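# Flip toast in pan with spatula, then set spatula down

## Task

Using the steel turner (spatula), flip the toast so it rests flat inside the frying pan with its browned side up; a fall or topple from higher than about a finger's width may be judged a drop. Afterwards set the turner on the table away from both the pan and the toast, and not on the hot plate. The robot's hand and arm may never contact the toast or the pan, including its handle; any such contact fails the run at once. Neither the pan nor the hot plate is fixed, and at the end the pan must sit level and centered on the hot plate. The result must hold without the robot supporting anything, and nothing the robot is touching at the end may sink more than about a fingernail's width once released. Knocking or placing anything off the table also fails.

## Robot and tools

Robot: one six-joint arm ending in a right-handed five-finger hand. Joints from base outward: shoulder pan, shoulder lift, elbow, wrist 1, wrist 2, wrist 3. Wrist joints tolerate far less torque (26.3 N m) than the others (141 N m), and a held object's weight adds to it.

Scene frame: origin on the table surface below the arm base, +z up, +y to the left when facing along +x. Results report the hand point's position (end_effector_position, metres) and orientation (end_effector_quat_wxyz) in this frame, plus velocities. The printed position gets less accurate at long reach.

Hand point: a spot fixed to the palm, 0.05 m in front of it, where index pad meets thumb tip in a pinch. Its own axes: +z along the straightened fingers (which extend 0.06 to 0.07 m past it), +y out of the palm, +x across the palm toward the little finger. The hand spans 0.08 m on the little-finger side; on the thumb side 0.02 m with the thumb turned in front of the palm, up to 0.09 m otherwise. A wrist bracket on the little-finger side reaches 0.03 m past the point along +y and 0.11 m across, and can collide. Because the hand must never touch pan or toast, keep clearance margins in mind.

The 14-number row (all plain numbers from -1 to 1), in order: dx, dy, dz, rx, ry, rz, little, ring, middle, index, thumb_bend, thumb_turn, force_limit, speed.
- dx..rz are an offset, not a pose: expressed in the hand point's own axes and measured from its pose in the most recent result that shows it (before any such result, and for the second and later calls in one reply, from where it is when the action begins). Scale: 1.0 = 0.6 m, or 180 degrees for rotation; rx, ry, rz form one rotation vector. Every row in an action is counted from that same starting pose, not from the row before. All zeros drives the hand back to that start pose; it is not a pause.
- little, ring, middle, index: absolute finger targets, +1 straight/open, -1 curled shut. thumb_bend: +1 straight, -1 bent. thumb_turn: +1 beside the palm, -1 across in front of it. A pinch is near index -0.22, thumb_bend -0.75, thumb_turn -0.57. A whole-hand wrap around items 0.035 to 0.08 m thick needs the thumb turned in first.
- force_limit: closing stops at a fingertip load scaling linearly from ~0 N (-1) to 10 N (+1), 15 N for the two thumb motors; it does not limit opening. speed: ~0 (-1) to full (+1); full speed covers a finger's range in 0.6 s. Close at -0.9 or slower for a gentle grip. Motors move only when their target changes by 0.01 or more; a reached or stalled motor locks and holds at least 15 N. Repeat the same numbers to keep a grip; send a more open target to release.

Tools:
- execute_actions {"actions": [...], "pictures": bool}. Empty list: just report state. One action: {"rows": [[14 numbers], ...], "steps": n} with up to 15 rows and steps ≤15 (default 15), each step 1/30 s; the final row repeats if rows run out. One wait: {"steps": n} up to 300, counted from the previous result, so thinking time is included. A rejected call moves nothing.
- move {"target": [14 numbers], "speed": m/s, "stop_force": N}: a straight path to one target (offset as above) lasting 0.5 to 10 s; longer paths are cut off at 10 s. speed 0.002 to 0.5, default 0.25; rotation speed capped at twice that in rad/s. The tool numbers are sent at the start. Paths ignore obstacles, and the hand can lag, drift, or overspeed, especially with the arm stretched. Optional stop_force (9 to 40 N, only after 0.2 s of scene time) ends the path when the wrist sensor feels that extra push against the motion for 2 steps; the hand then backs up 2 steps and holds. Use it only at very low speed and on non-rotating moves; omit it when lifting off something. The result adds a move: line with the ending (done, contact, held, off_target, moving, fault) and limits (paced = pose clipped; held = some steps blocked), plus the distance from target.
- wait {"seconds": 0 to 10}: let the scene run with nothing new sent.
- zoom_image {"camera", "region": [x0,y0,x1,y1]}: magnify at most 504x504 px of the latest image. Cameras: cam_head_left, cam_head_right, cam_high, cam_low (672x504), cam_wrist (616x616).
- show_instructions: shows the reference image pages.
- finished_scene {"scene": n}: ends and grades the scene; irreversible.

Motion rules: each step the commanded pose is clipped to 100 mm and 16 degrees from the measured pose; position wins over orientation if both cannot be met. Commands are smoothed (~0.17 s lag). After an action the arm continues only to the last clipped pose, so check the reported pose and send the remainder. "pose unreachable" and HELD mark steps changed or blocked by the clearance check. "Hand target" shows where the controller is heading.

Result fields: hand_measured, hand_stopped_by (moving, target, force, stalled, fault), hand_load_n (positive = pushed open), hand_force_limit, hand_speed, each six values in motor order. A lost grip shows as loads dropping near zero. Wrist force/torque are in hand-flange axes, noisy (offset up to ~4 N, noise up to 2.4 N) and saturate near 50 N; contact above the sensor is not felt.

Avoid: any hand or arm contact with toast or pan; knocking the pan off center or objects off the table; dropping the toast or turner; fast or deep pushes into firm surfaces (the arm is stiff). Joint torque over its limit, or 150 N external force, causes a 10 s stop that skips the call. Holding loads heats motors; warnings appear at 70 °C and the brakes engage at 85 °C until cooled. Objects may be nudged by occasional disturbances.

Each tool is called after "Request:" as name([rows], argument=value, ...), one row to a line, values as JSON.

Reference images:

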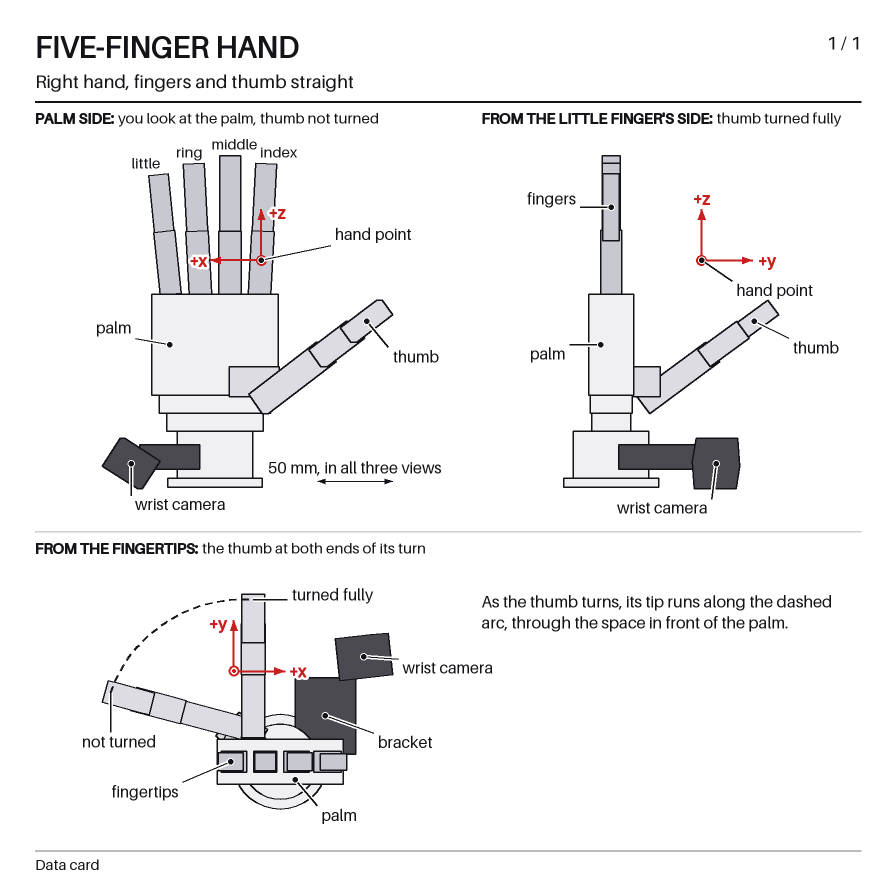

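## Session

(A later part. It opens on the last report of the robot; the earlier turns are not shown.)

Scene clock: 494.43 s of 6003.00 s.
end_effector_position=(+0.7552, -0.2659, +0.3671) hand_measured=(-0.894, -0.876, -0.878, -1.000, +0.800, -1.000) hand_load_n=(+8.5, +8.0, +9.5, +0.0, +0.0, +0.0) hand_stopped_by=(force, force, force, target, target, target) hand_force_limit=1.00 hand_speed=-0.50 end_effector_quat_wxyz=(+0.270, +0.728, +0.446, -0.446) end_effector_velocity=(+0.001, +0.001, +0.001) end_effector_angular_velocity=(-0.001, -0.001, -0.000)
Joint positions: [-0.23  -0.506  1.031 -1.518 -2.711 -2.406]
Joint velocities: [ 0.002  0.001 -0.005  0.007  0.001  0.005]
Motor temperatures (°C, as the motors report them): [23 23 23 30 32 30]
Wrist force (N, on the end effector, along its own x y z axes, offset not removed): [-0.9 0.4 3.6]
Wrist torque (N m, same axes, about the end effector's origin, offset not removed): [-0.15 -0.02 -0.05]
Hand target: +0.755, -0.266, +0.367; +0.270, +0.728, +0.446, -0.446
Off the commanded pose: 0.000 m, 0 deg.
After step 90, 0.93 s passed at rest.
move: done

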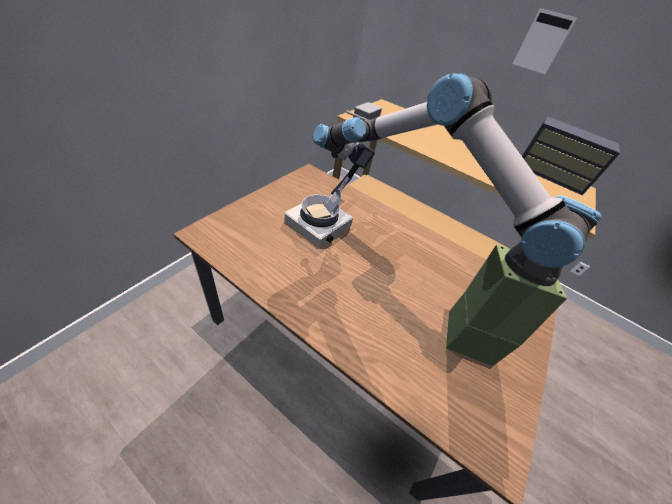

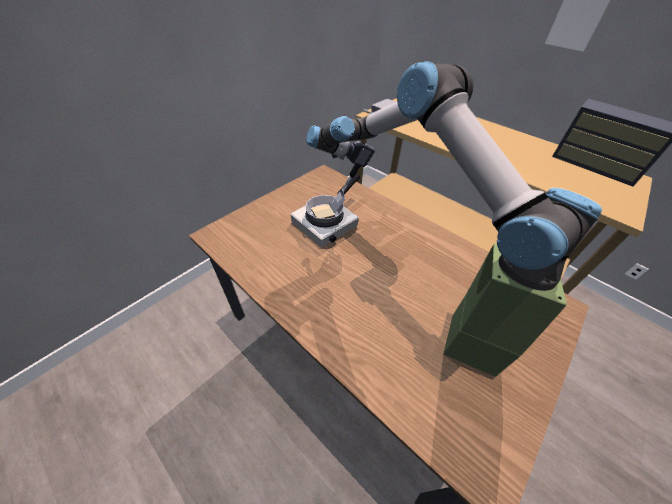

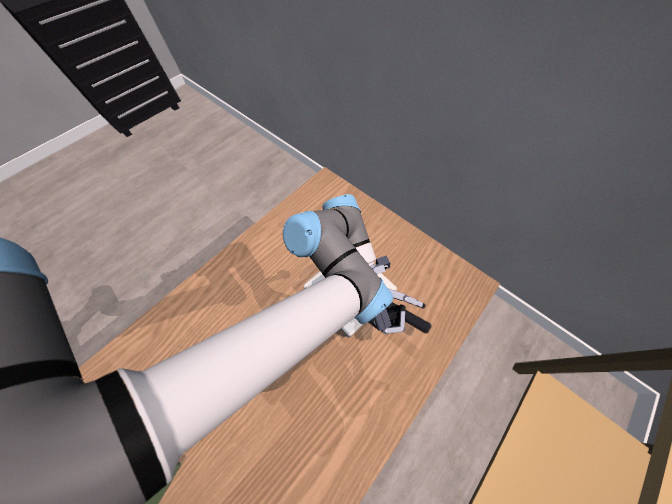

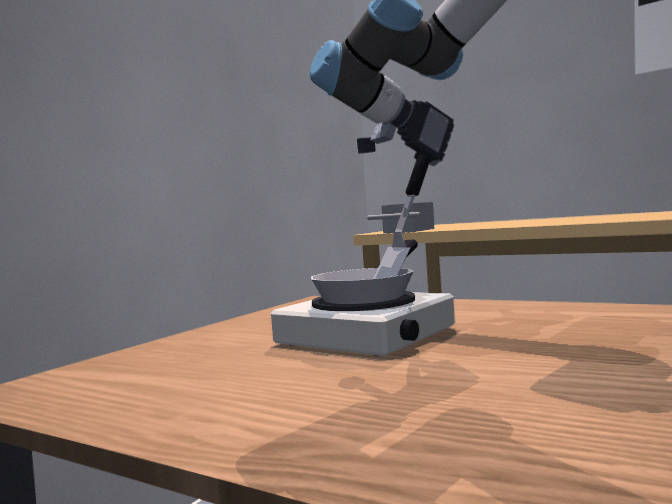

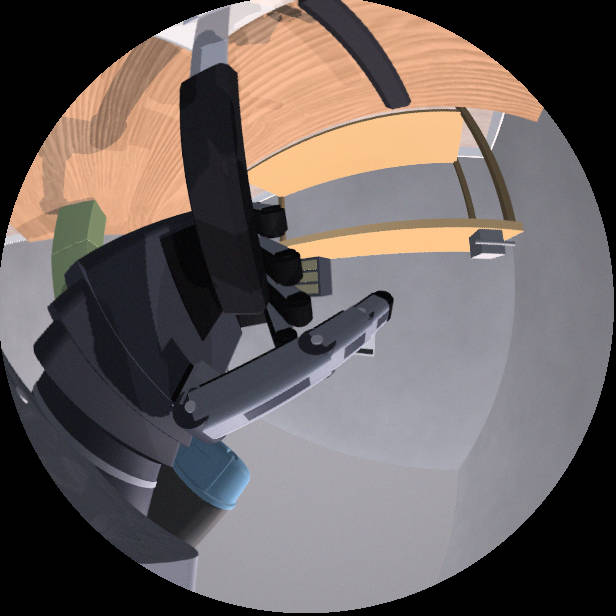

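Request:
move(target=[0.0097,0,0.101,0,0.061,0,-1,-1,-1,-1,0.8,-1,1,-0.5], speed=0.03)

Request:
zoom_image(camera="cam_head_left", region=[285, 170, 355, 240])

Scene clock: 503.20 s of 6003.00 s.
end_effector_position=(+0.7316, -0.3112, +0.3344) hand_measured=(-0.894, -0.876, -0.878, -1.000, +0.800, -1.000) hand_load_n=(+8.5, +8.0, +9.5, +0.0, +0.0, +0.0) hand_stopped_by=(force, force, force, target, target, target) hand_force_limit=1.00 hand_speed=-0.50 end_effector_quat_wxyz=(+0.226, +0.767, +0.469, -0.374) end_effector_velocity=(-0.001, -0.002, -0.001) end_effector_angular_velocity=(+0.006, -0.004, +0.001)
Joint positions: [-0.316 -0.58   1.233 -2.005 -2.58  -2.761]
Joint velocities: [-0.004 -0.003  0.008 -0.02   0.005 -0.014]
Motor temperatures (°C, as the motors report them): [23 23 23 30 32 30]
Wrist force (N, on the end effector, along its own x y z axes, offset not removed): [1.2 3.0 4.7]
Wrist torque (N m, same axes, about the end effector's origin, offset not removed): [0.31 -0.29 -0.03]
Hand target: +0.732, -0.311, +0.334; +0.226, +0.767, +0.469, -0.374
Off the commanded pose: 0.000 m, 0 deg.
After step 90, 2.27 s passed at rest.
move: done

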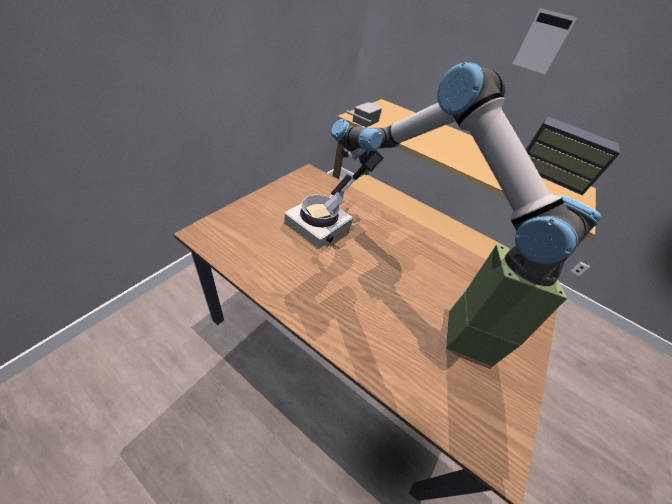

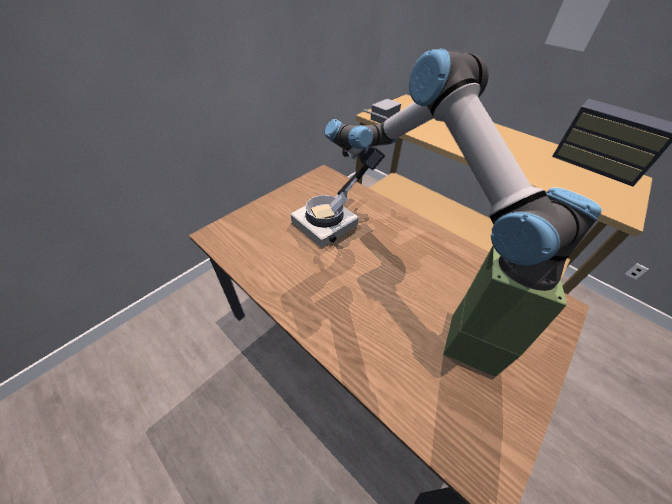

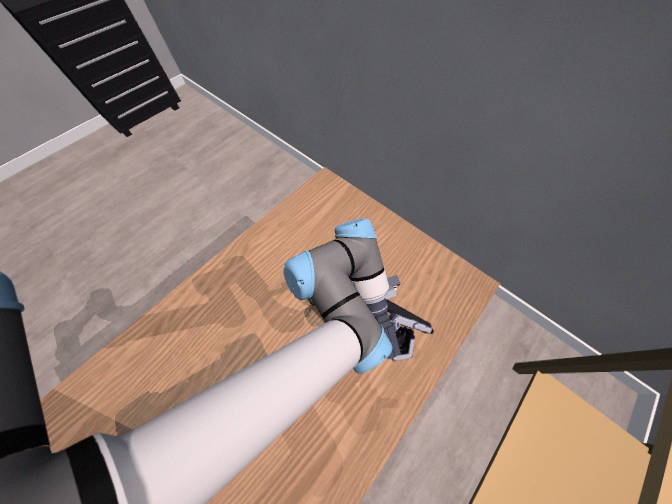

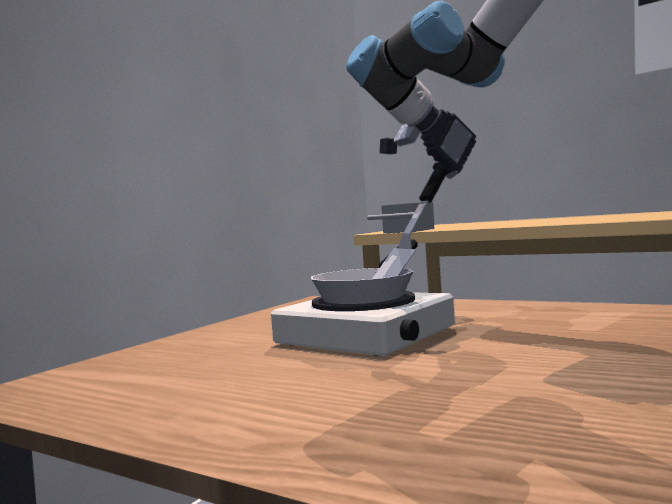

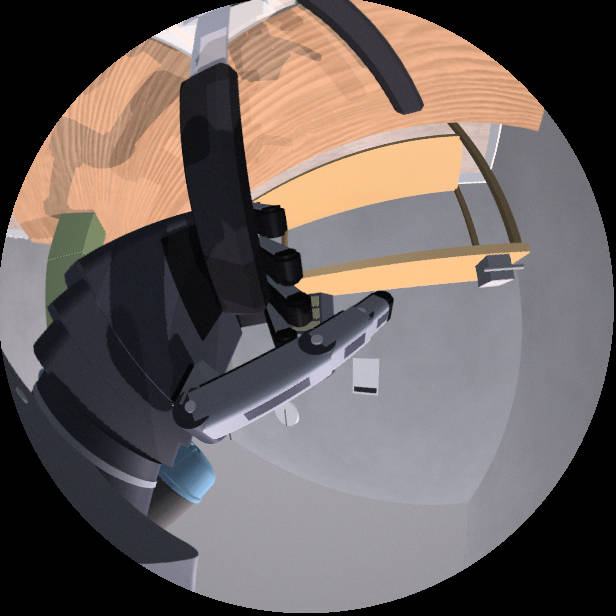

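Region (285, 170, 355, 240) of cam_head_left's 672x504 image, scaled by 7.200, with more detail than that image has.

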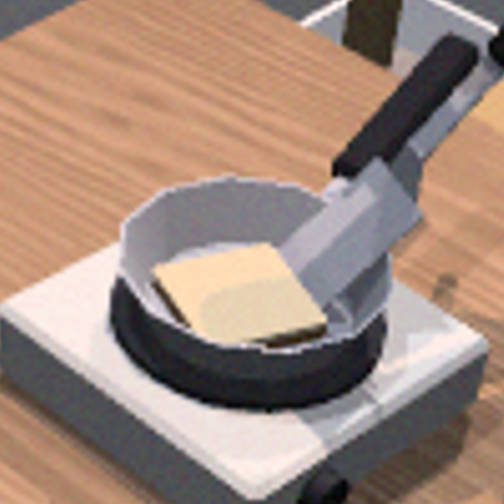

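Request:
execute_actions([
  {"rows":[[0.0016,0,0.0034,0,0,0,-1,-1,-1,-1,0.8,-1,1,-0.5]],"steps":15},
], pictures=false)

Scene clock: 506.90 s of 6003.00 s.
end_effector_position=(+0.7312, -0.3120, +0.3324) hand_measured=(-0.894, -0.876, -0.878, -1.000, +0.800, -1.000) hand_load_n=(+8.5, +8.0, +9.5, +0.0, +0.0, +0.0) hand_stopped_by=(force, force, force, target, target, target) hand_force_limit=1.00 hand_speed=-0.50 end_effector_quat_wxyz=(+0.226, +0.767, +0.469, -0.374) end_effector_velocity=(-0.000, -0.001, -0.000) end_effector_angular_velocity=(-0.001, +0.001, +0.000)
Joint positions: [-0.318 -0.578  1.234 -2.011 -2.581 -2.764]
Joint velocities: [-0.001  0.001 -0.    -0.001 -0.001 -0.001]
Motor temperatures (°C, as the motors report them): [23 23 23 30 32 30]
Wrist force (N, on the end effector, along its own x y z axes, offset not removed): [2.8 0.8 2.0]
Wrist torque (N m, same axes, about the end effector's origin, offset not removed): [0.09 -0.49 0.21]
Hand target: +0.731, -0.312, +0.332; +0.226, +0.767, +0.469, -0.374
Off the commanded pose: 0.000 m, 0 deg.
Steps of this call (steps 1 to 90: nothing new was sent; then 0.20 s passed at rest; steps 91 to 105: all 15 steps of this action). Readings (end_effector_position | what the end effector reports):
91: (+0.7315, -0.3114, +0.3342) | hand_measured=(-0.894, -0.876, -0.878, -1.000, +0.800, -1.000) hand_load_n=(+8.5, +7.5, +9.5, +0.0, +0.0, +0.0) hand_stopped_by=(force, force, force, target, target, target) hand_force_limit=1.00 hand_speed=-0.50
92: (+0.7315, -0.3115, +0.3340) | hand_measured=(-0.894, -0.876, -0.878, -1.000, +0.800, -1.000) hand_load_n=(+8.5, +7.5, +9.5, +0.0, +0.0, +0.0) hand_stopped_by=(force, force, force, target, target, target) hand_force_limit=1.00 hand_speed=-0.50
94: (+0.7314, -0.3117, +0.3334) | hand_measured=(-0.894, -0.876, -0.878, -1.000, +0.800, -1.000) hand_load_n=(+9.0, +8.0, +9.5, +0.0, +0.0, +0.0) hand_stopped_by=(force, force, force, target, target, target) hand_force_limit=1.00 hand_speed=-0.50
98: (+0.7312, -0.3119, +0.3327) | hand_measured=(-0.894, -0.876, -0.878, -1.000, +0.800, -1.000) hand_load_n=(+8.5, +8.0, +9.5, +0.0, +0.0, +0.0) hand_stopped_by=(force, force, force, target, target, target) hand_force_limit=1.00 hand_speed=-0.50
105: the state above

Request:
execute_actions([
  {"rows":[[0.002,0,0.0015,0,0,0,-1,-1,-1,-1,0.8,-1,1,-0.5]],"steps":15},
], pictures=false)

Scene clock: 510.20 s of 6003.00 s.
end_effector_position=(+0.7312, -0.3120, +0.3309) hand_measured=(-0.894, -0.876, -0.878, -1.000, +0.800, -1.000) hand_load_n=(+8.5, +8.0, +9.5, +0.0, +0.0, +0.0) hand_stopped_by=(force, force, force, target, target, target) hand_force_limit=1.00 hand_speed=-0.50 end_effector_quat_wxyz=(+0.226, +0.767, +0.469, -0.374) end_effector_velocity=(+0.000, +0.000, -0.000) end_effector_angular_velocity=(-0.000, -0.001, -0.001)
Joint positions: [-0.318 -0.575  1.234 -2.014 -2.581 -2.765]
Joint velocities: [ 0.     0.    -0.    -0.     0.     0.001]
Motor temperatures (°C, as the motors report them): [23 23 23 30 32 30]
Wrist force (N, on the end effector, along its own x y z axes, offset not removed): [1.5 0.9 4.3]
Wrist torque (N m, same axes, about the end effector's origin, offset not removed): [0.08 -0.29 0.00]
Hand target: +0.731, -0.312, +0.331; +0.226, +0.767, +0.469, -0.374
Off the commanded pose: 0.000 m, 0 deg.
Steps of this call (steps 1 to 84: nothing new was sent; steps 85 to 99: all 15 steps of this action). Readings (end_effector_position | what the end effector reports):
85: (+0.7312, -0.3120, +0.3323) | hand_measured=(-0.894, -0.876, -0.878, -1.000, +0.800, -1.000) hand_load_n=(+8.5, +8.0, +9.5, +0.0, +0.0, +0.0) hand_stopped_by=(force, force, force, target, target, target) hand_force_limit=1.00 hand_speed=-0.50
86: (+0.7311, -0.3120, +0.3321) | hand_measured=(-0.894, -0.876, -0.878, -1.000, +0.800, -1.000) hand_load_n=(+8.5, +8.0, +9.5, +0.0, +0.0, +0.0) hand_stopped_by=(force, force, force, target, target, target) hand_force_limit=1.00 hand_speed=-0.50
88: (+0.7311, -0.3120, +0.3315) | hand_measured=(-0.894, -0.876, -0.878, -1.000, +0.800, -1.000) hand_load_n=(+8.5, +8.0, +9.5, +0.0, +0.0, +0.0) hand_stopped_by=(force, force, force, target, target, target) hand_force_limit=1.00 hand_speed=-0.50
92: (+0.7311, -0.3120, +0.3311) | hand_measured=(-0.894, -0.876, -0.878, -1.000, +0.800, -1.000) hand_load_n=(+8.5, +8.0, +9.5, +0.0, +0.0, +0.0) hand_stopped_by=(force, force, force, target, target, target) hand_force_limit=1.00 hand_speed=-0.50
99: the state above

Request:
execute_actions([
  {"rows":[[0.002,0,0.0015,0,0,0,-1,-1,-1,-1,0.8,-1,1,-0.5]],"steps":15},
], pictures=false)

Scene clock: 513.60 s of 6003.00 s.
end_effector_position=(+0.7312, -0.3120, +0.3295) hand_measured=(-0.894, -0.876, -0.878, -1.000, +0.800, -1.000) hand_load_n=(+8.5, +8.0, +9.5, +0.0, +0.0, +0.0) hand_stopped_by=(force, force, force, target, target, target) hand_force_limit=1.00 hand_speed=-0.50 end_effector_quat_wxyz=(+0.226, +0.767, +0.469, -0.374) end_effector_velocity=(+0.000, +0.000, +0.000) end_effector_angular_velocity=(-0.001, +0.001, +0.001)
Joint positions: [-0.318 -0.573  1.233 -2.016 -2.581 -2.765]
Joint velocities: [ 0.     0.     0.    -0.    -0.001 -0.001]
Motor temperatures (°C, as the motors report them): [23 23 23 30 32 30]
Wrist force (N, on the end effector, along its own x y z axes, offset not removed): [-0.4 1.9 5.5]
Wrist torque (N m, same axes, about the end effector's origin, offset not removed): [-0.07 -0.31 -0.14]
Hand target: +0.731, -0.312, +0.329; +0.226, +0.767, +0.469, -0.374
Off the commanded pose: 0.000 m, 0 deg.
Steps of this call (steps 1 to 87: nothing new was sent; steps 88 to 102: all 15 steps of this action). Readings (end_effector_position | what the end effector reports):
88: (+0.7312, -0.3120, +0.3309) | hand_measured=(-0.894, -0.876, -0.878, -1.000, +0.800, -1.000) hand_load_n=(+8.5, +8.0, +9.5, +0.0, +0.0, +0.0) hand_stopped_by=(force, force, force, target, target, target) hand_force_limit=1.00 hand_speed=-0.50
89: (+0.7312, -0.3120, +0.3307) | hand_measured=(-0.894, -0.876, -0.878, -1.000, +0.800, -1.000) hand_load_n=(+8.5, +8.0, +9.5, +0.0, +0.0, +0.0) hand_stopped_by=(force, force, force, target, target, target) hand_force_limit=1.00 hand_speed=-0.50
91: (+0.7312, -0.3120, +0.3302) | hand_measured=(-0.894, -0.876, -0.878, -1.000, +0.800, -1.000) hand_load_n=(+8.5, +8.0, +9.5, +0.0, +0.0, +0.0) hand_stopped_by=(force, force, force, target, target, target) hand_force_limit=1.00 hand_speed=-0.50
95: (+0.7312, -0.3120, +0.3297) | hand_measured=(-0.894, -0.876, -0.878, -1.000, +0.800, -1.000) hand_load_n=(+8.5, +8.0, +9.5, +0.0, +0.0, +0.0) hand_stopped_by=(force, force, force, target, target, target) hand_force_limit=1.00 hand_speed=-0.50
102: the state above

Request:
execute_actions([
  {"rows":[[0.002,0,0.0015,0,0,0,-1,-1,-1,-1,0.8,-1,1,-0.5]],"steps":15},
], pictures=false)

Scene clock: 516.53 s of 6003.00 s.
end_effector_position=(+0.7312, -0.3119, +0.3280) hand_measured=(-0.894, -0.876, -0.878, -1.000, +0.800, -1.000) hand_load_n=(+8.5, +8.0, +9.5, +0.0, +0.0, +0.0) hand_stopped_by=(force, force, force, target, target, target) hand_force_limit=1.00 hand_speed=-0.50 end_effector_quat_wxyz=(+0.226, +0.767, +0.469, -0.374) end_effector_velocity=(+0.000, -0.000, -0.000) end_effector_angular_velocity=(-0.000, -0.001, -0.001)
Joint positions: [-0.319 -0.57   1.233 -2.018 -2.581 -2.765]
Joint velocities: [-0.     0.    -0.    -0.     0.     0.001]
Motor temperatures (°C, as the motors report them): [23 23 23 30 32 30]
Wrist force (N, on the end effector, along its own x y z axes, offset not removed): [1.5 3.5 4.5]
Wrist torque (N m, same axes, about the end effector's origin, offset not removed): [0.27 -0.41 0.24]
Hand target: +0.731, -0.312, +0.328; +0.226, +0.767, +0.469, -0.374
Off the commanded pose: 0.000 m, 0 deg.
Steps of this call (steps 1 to 73: nothing new was sent; steps 74 to 88: all 15 steps of this action). Readings (end_effector_position | what the end effector reports):
74: (+0.7312, -0.3120, +0.3294) | hand_measured=(-0.894, -0.876, -0.878, -1.000, +0.800, -1.000) hand_load_n=(+8.5, +8.0, +9.5, +0.0, +0.0, +0.0) hand_stopped_by=(force, force, force, target, target, target) hand_force_limit=1.00 hand_speed=-0.50
75: (+0.7312, -0.3120, +0.3292) | hand_measured=(-0.894, -0.876, -0.878, -1.000, +0.800, -1.000) hand_load_n=(+8.5, +8.0, +9.5, +0.0, +0.0, +0.0) hand_stopped_by=(force, force, force, target, target, target) hand_force_limit=1.00 hand_speed=-0.50
77: (+0.7312, -0.3119, +0.3287) | hand_measured=(-0.894, -0.876, -0.878, -1.000, +0.800, -1.000) hand_load_n=(+8.5, +8.0, +9.5, +0.0, +0.0, +0.0) hand_stopped_by=(force, force, force, target, target, target) hand_force_limit=1.00 hand_speed=-0.50
81: (+0.7312, -0.3119, +0.3282) | hand_measured=(-0.894, -0.876, -0.878, -1.000, +0.800, -1.000) hand_load_n=(+8.5, +8.0, +9.5, +0.0, +0.0, +0.0) hand_stopped_by=(force, force, force, target, target, target) hand_force_limit=1.00 hand_speed=-0.50
88: the state above

Request:
execute_actions([
  {"rows":[[0.002,0,0.0015,0,0,0,-1,-1,-1,-1,0.8,-1,1,-0.5]],"steps":15},
])

Request:
zoom_image(camera="cam_head_left", region=[285, 170, 355, 240])

Scene clock: 519.73 s of 6003.00 s.
end_effector_position=(+0.7312, -0.3119, +0.3265) hand_measured=(-0.894, -0.876, -0.878, -1.000, +0.800, -1.000) hand_load_n=(+8.5, +8.0, +10.0, +0.0, +0.0, +0.0) hand_stopped_by=(force, force, force, target, target, target) hand_force_limit=1.00 hand_speed=-0.50 end_effector_quat_wxyz=(+0.226, +0.767, +0.469, -0.374) end_effector_velocity=(+0.000, +0.000, -0.000) end_effector_angular_velocity=(+0.000, -0.001, -0.000)
Joint positions: [-0.319 -0.568  1.232 -2.021 -2.581 -2.766]
Joint velocities: [ 0.     0.    -0.    -0.     0.     0.001]
Motor temperatures (°C, as the motors report them): [23 23 23 30 32 30]
Wrist force (N, on the end effector, along its own x y z axes, offset not removed): [0.7 -1.1 5.9]
Wrist torque (N m, same axes, about the end effector's origin, offset not removed): [-0.41 -0.26 -0.13]
Hand target: +0.731, -0.312, +0.326; +0.226, +0.767, +0.469, -0.374
Off the commanded pose: 0.000 m, 0 deg.
Steps of this call (steps 1 to 81: nothing new was sent; steps 82 to 96: all 15 steps of this action). Readings (end_effector_position | what the end effector reports):
82: (+0.7312, -0.3119, +0.3279) | hand_measured=(-0.894, -0.876, -0.878, -1.000, +0.800, -1.000) hand_load_n=(+8.5, +8.0, +9.5, +0.0, +0.0, +0.0) hand_stopped_by=(force, force, force, target, target, target) hand_force_limit=1.00 hand_speed=-0.50
83: (+0.7312, -0.3119, +0.3278) | hand_measured=(-0.894, -0.876, -0.878, -1.000, +0.800, -1.000) hand_load_n=(+8.5, +8.0, +9.5, +0.0, +0.0, +0.0) hand_stopped_by=(force, force, force, target, target, target) hand_force_limit=1.00 hand_speed=-0.50
85: (+0.7312, -0.3119, +0.3272) | hand_measured=(-0.894, -0.876, -0.878, -1.000, +0.800, -1.000) hand_load_n=(+8.5, +8.0, +9.5, +0.0, +0.0, +0.0) hand_stopped_by=(force, force, force, target, target, target) hand_force_limit=1.00 hand_speed=-0.50
89: (+0.7312, -0.3119, +0.3267) | hand_measured=(-0.894, -0.876, -0.878, -1.000, +0.800, -1.000) hand_load_n=(+8.5, +8.0, +9.5, +0.0, +0.0, +0.0) hand_stopped_by=(force, force, force, target, target, target) hand_force_limit=1.00 hand_speed=-0.50
96: the state above

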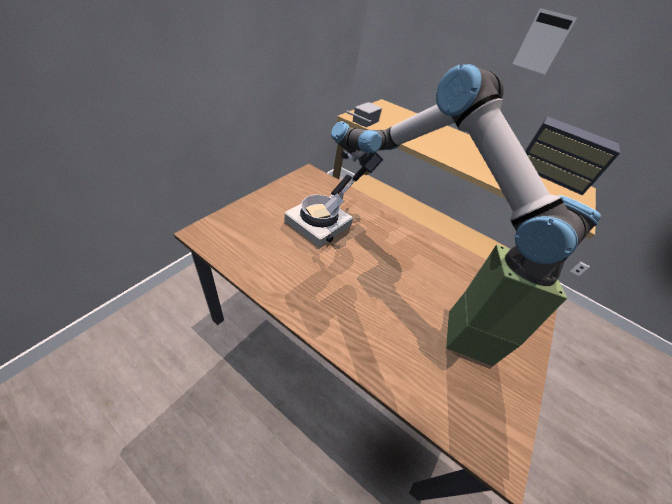

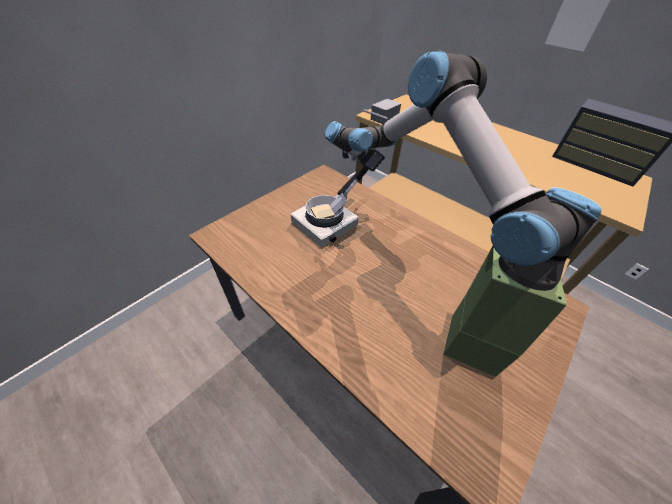

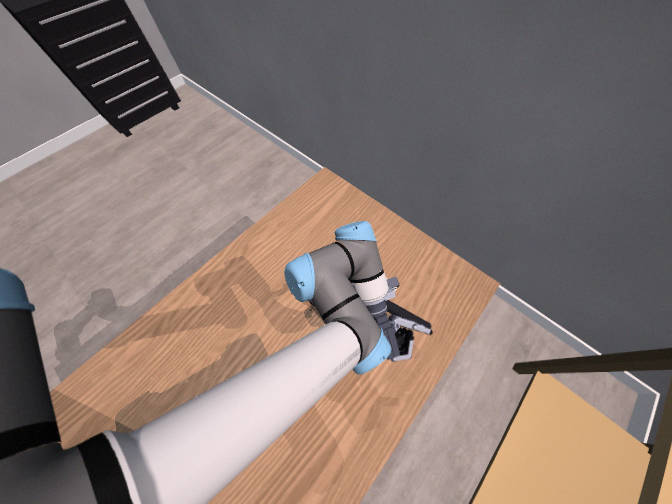

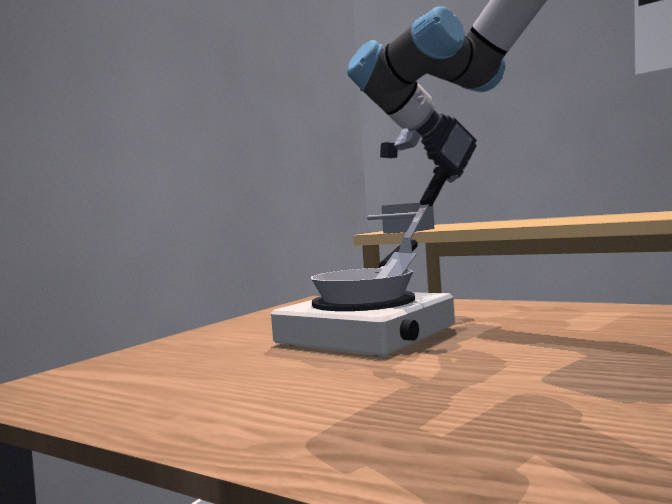

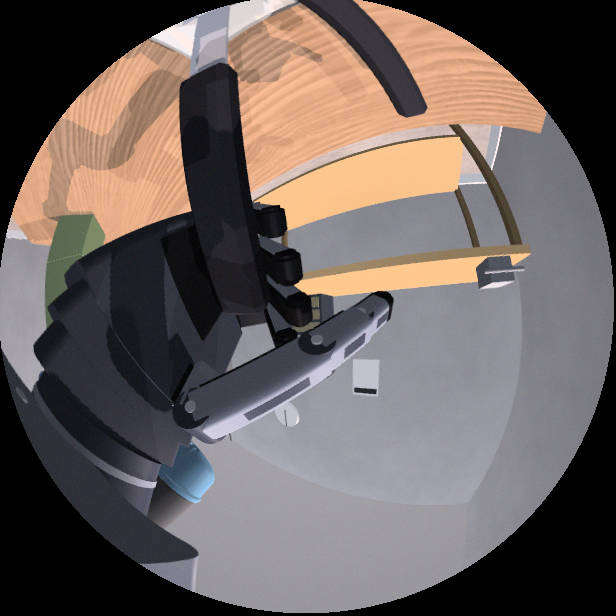

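Region (285, 170, 355, 240) of cam_head_left's 672x504 image, scaled by 7.200, with more detail than that image has.

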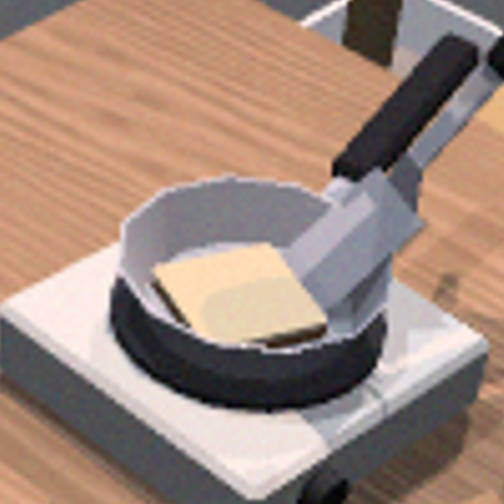

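Request:
execute_actions([
  {"rows":[[0.0033,0,-0.0005,0,0,0,-1,-1,-1,-1,0.8,-1,1,-0.5]],"steps":15},
], pictures=false)

Scene clock: 526.57 s of 6003.00 s.
end_effector_position=(+0.7319, -0.3106, +0.3252) hand_measured=(-0.894, -0.876, -0.878, -1.000, +0.800, -1.000) hand_load_n=(+7.5, +8.0, +11.0, +0.0, +0.0, +0.0) hand_stopped_by=(force, force, force, target, target, target) hand_force_limit=1.00 hand_speed=-0.50 end_effector_quat_wxyz=(+0.226, +0.767, +0.469, -0.374) end_effector_velocity=(-0.000, +0.000, -0.001) end_effector_angular_velocity=(-0.000, -0.001, -0.001)
Joint positions: [-0.317 -0.565  1.229 -2.019 -2.58  -2.763]
Joint velocities: [ 0.     0.001 -0.001  0.001  0.     0.002]
Motor temperatures (°C, as the motors report them): [23 23 23 30 32 30]
Wrist force (N, on the end effector, along its own x y z axes, offset not removed): [-3.4 1.0 4.2]
Wrist torque (N m, same axes, about the end effector's origin, offset not removed): [-0.17 0.47 -0.20]
Hand target: +0.732, -0.311, +0.325; +0.226, +0.767, +0.469, -0.374
Off the commanded pose: 0.000 m, 0 deg.
Steps of this call (steps 1 to 90: nothing new was sent; then 3.33 s passed at rest; steps 91 to 105: all 15 steps of this action). Readings (end_effector_position | what the end effector reports):
91: (+0.7312, -0.3119, +0.3265) | hand_measured=(-0.894, -0.876, -0.878, -1.000, +0.800, -1.000) hand_load_n=(+8.5, +8.0, +10.0, +0.0, +0.0, +0.0) hand_stopped_by=(force, force, force, target, target, target) hand_force_limit=1.00 hand_speed=-0.50
92: (+0.7313, -0.3119, +0.3263) | hand_measured=(-0.894, -0.876, -0.878, -1.000, +0.800, -1.000) hand_load_n=(+8.5, +8.0, +10.0, +0.0, +0.0, +0.0) hand_stopped_by=(force, force, force, target, target, target) hand_force_limit=1.00 hand_speed=-0.50
94: (+0.7315, -0.3115, +0.3259) | hand_measured=(-0.894, -0.876, -0.878, -1.000, +0.800, -1.000) hand_load_n=(+8.0, +8.0, +10.0, +0.0, +0.0, +0.0) hand_stopped_by=(force, force, force, target, target, target) hand_force_limit=1.00 hand_speed=-0.50
98: (+0.7318, -0.3109, +0.3254) | hand_measured=(-0.894, -0.876, -0.878, -1.000, +0.800, -1.000) hand_load_n=(+8.0, +8.0, +10.5, +0.0, +0.0, +0.0) hand_stopped_by=(force, force, force, target, target, target) hand_force_limit=1.00 hand_speed=-0.50
105: the state above

On the floor. Forward 10 mm, up 0.7 mm.

Request:
move(target=[0.0093,0,-0.0138,0,0,0,-1,-1,-1,-1,0.8,-1,1,-0.5], speed=0.006)

Request:
zoom_image(camera="cam_head_left", region=[285, 170, 355, 240])

Scene clock: 531.47 s of 6003.00 s.
end_effector_position=(+0.7363, -0.3019, +0.3259) hand_measured=(-0.894, -0.876, -0.878, -1.000, +0.800, -1.000) hand_load_n=(+8.0, +8.0, +10.5, +0.0, +0.0, +0.0) hand_stopped_by=(force, force, force, target, target, target) hand_force_limit=1.00 hand_speed=-0.50 end_effector_quat_wxyz=(+0.226, +0.767, +0.469, -0.374) end_effector_velocity=(+0.000, +0.001, +0.000) end_effector_angular_velocity=(-0.001, +0.001, -0.000)
Joint positions: [-0.305 -0.559  1.212 -1.988 -2.578 -2.74 ]
Joint velocities: [ 0.002  0.001 -0.003  0.005 -0.001  0.004]
Motor temperatures (°C, as the motors report them): [23 23 23 30 32 30]
Wrist force (N, on the end effector, along its own x y z axes, offset not removed): [-3.4 1.5 -0.6]
Wrist torque (N m, same axes, about the end effector's origin, offset not removed): [0.22 0.51 -0.40]
Hand target: +0.736, -0.302, +0.326; +0.226, +0.767, +0.469, -0.374
Off the commanded pose: 0.000 m, 0 deg.
After step 90, 0.03 s passed at rest.
move: done

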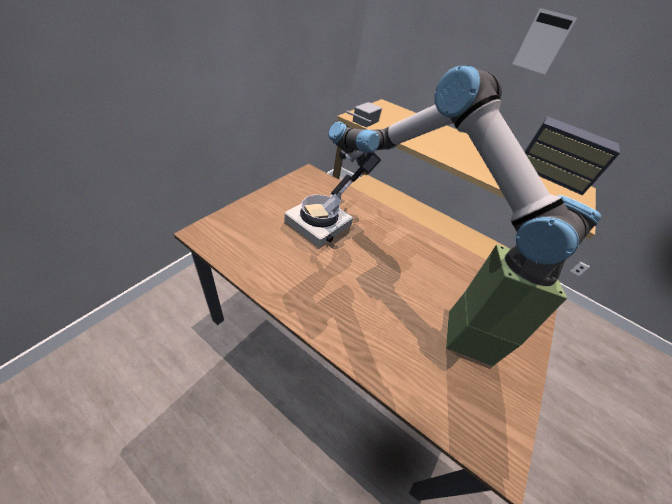

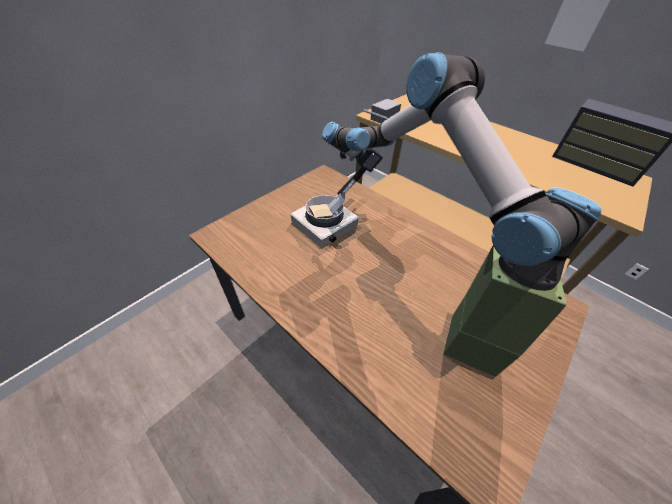

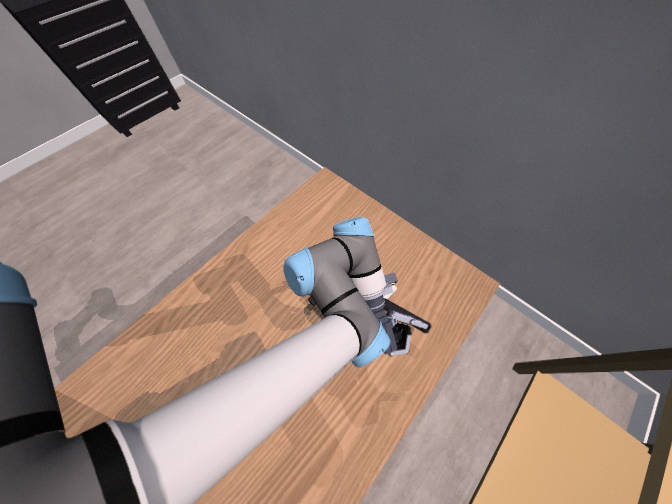

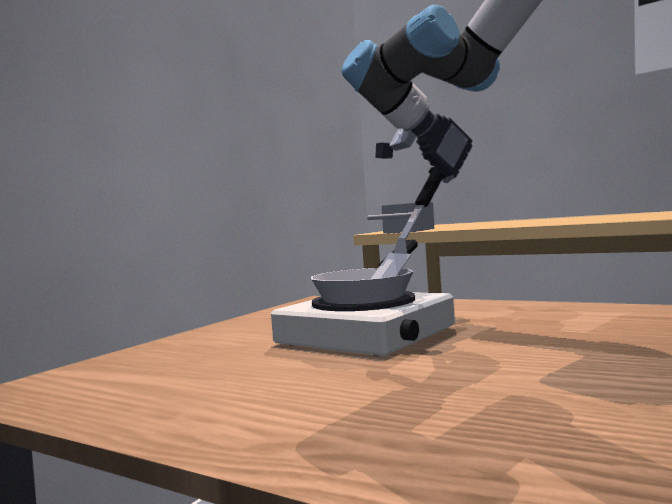

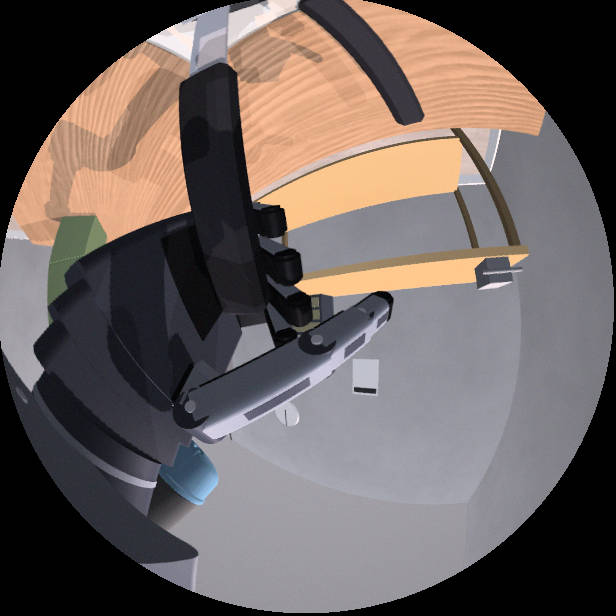

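Region (285, 170, 355, 240) of cam_head_left's 672x504 image, scaled by 7.200, with more detail than that image has.

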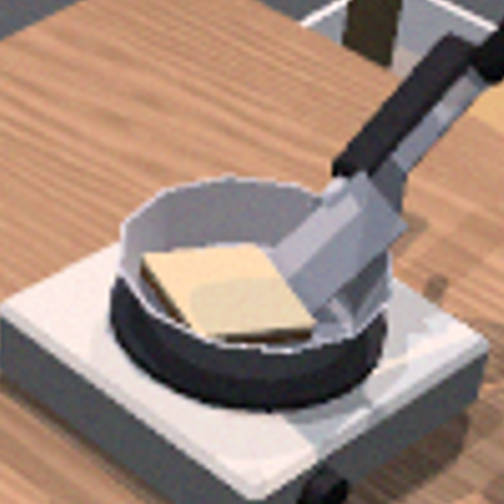

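Request:
move(target=[-0.0105,0,-0.0082,0,0,0,-1,-1,-1,-1,0.8,-1,1,-0.5], speed=0.006)

Request:
zoom_image(camera="cam_head_left", region=[285, 170, 355, 240])

Scene clock: 539.83 s of 6003.00 s.
end_effector_position=(+0.7364, -0.3020, +0.3337) hand_measured=(-0.894, -0.876, -0.878, -1.000, +0.800, -1.000) hand_load_n=(+9.0, +7.5, +9.5, +0.0, +0.0, +0.0) hand_stopped_by=(force, force, force, target, target, target) hand_force_limit=1.00 hand_speed=-0.50 end_effector_quat_wxyz=(+0.226, +0.767, +0.469, -0.374) end_effector_velocity=(-0.000, -0.000, +0.001) end_effector_angular_velocity=(-0.000, -0.000, -0.001)
Joint positions: [-0.303 -0.572  1.214 -1.975 -2.577 -2.738]
Joint velocities: [-0.    -0.002  0.     0.002  0.     0.001]
Motor temperatures (°C, as the motors report them): [23 23 23 30 32 30]
Wrist force (N, on the end effector, along its own x y z axes, offset not removed): [0.7 2.3 5.6]
Wrist torque (N m, same axes, about the end effector's origin, offset not removed): [0.04 -0.42 -0.04]
Hand target: +0.736, -0.302, +0.334; +0.226, +0.767, +0.469, -0.374
Off the commanded pose: 0.000 m, 0 deg.
After step 90, 3.83 s passed at rest.
move: done

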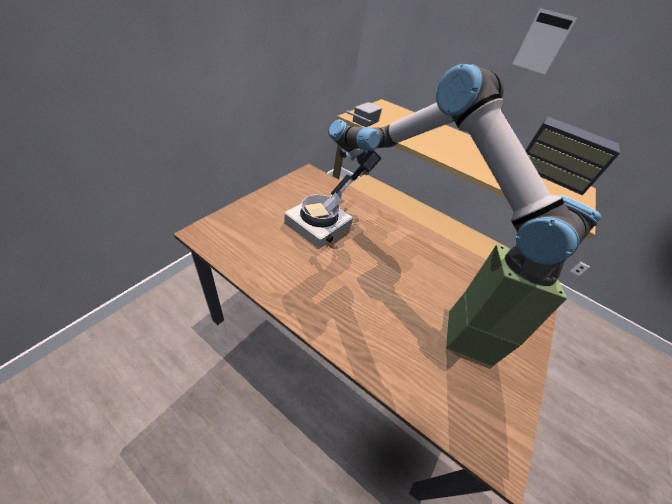

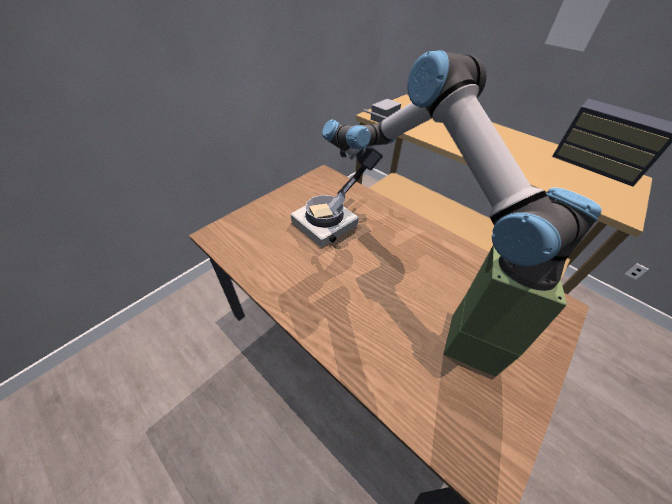

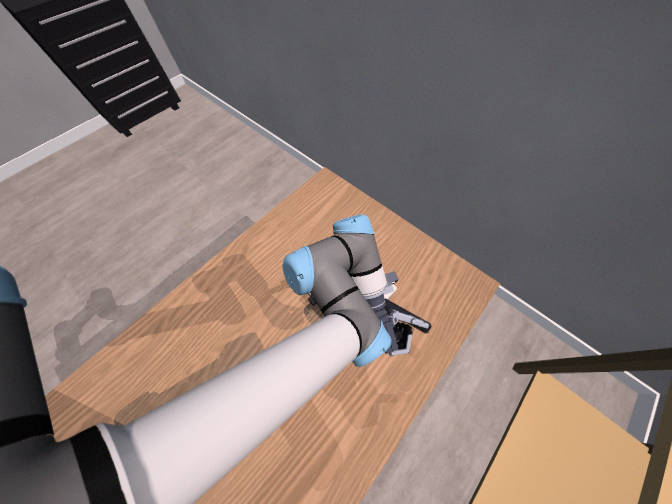

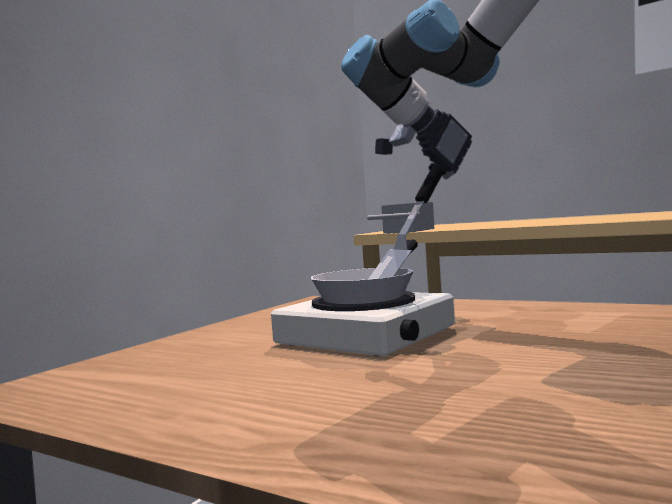

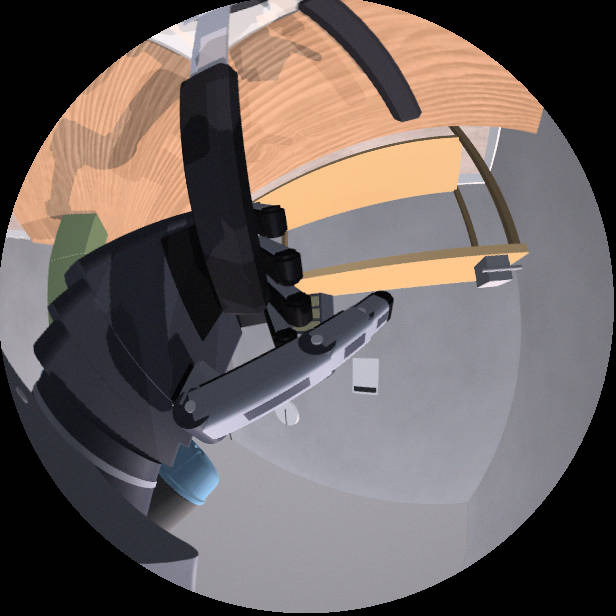

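Region (285, 170, 355, 240) of cam_head_left's 672x504 image, scaled by 7.200, with more detail than that image has.

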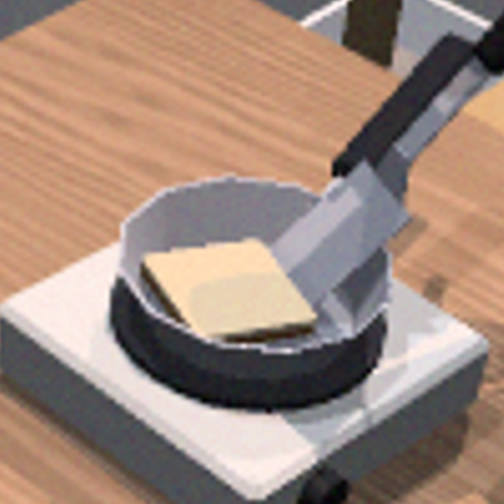

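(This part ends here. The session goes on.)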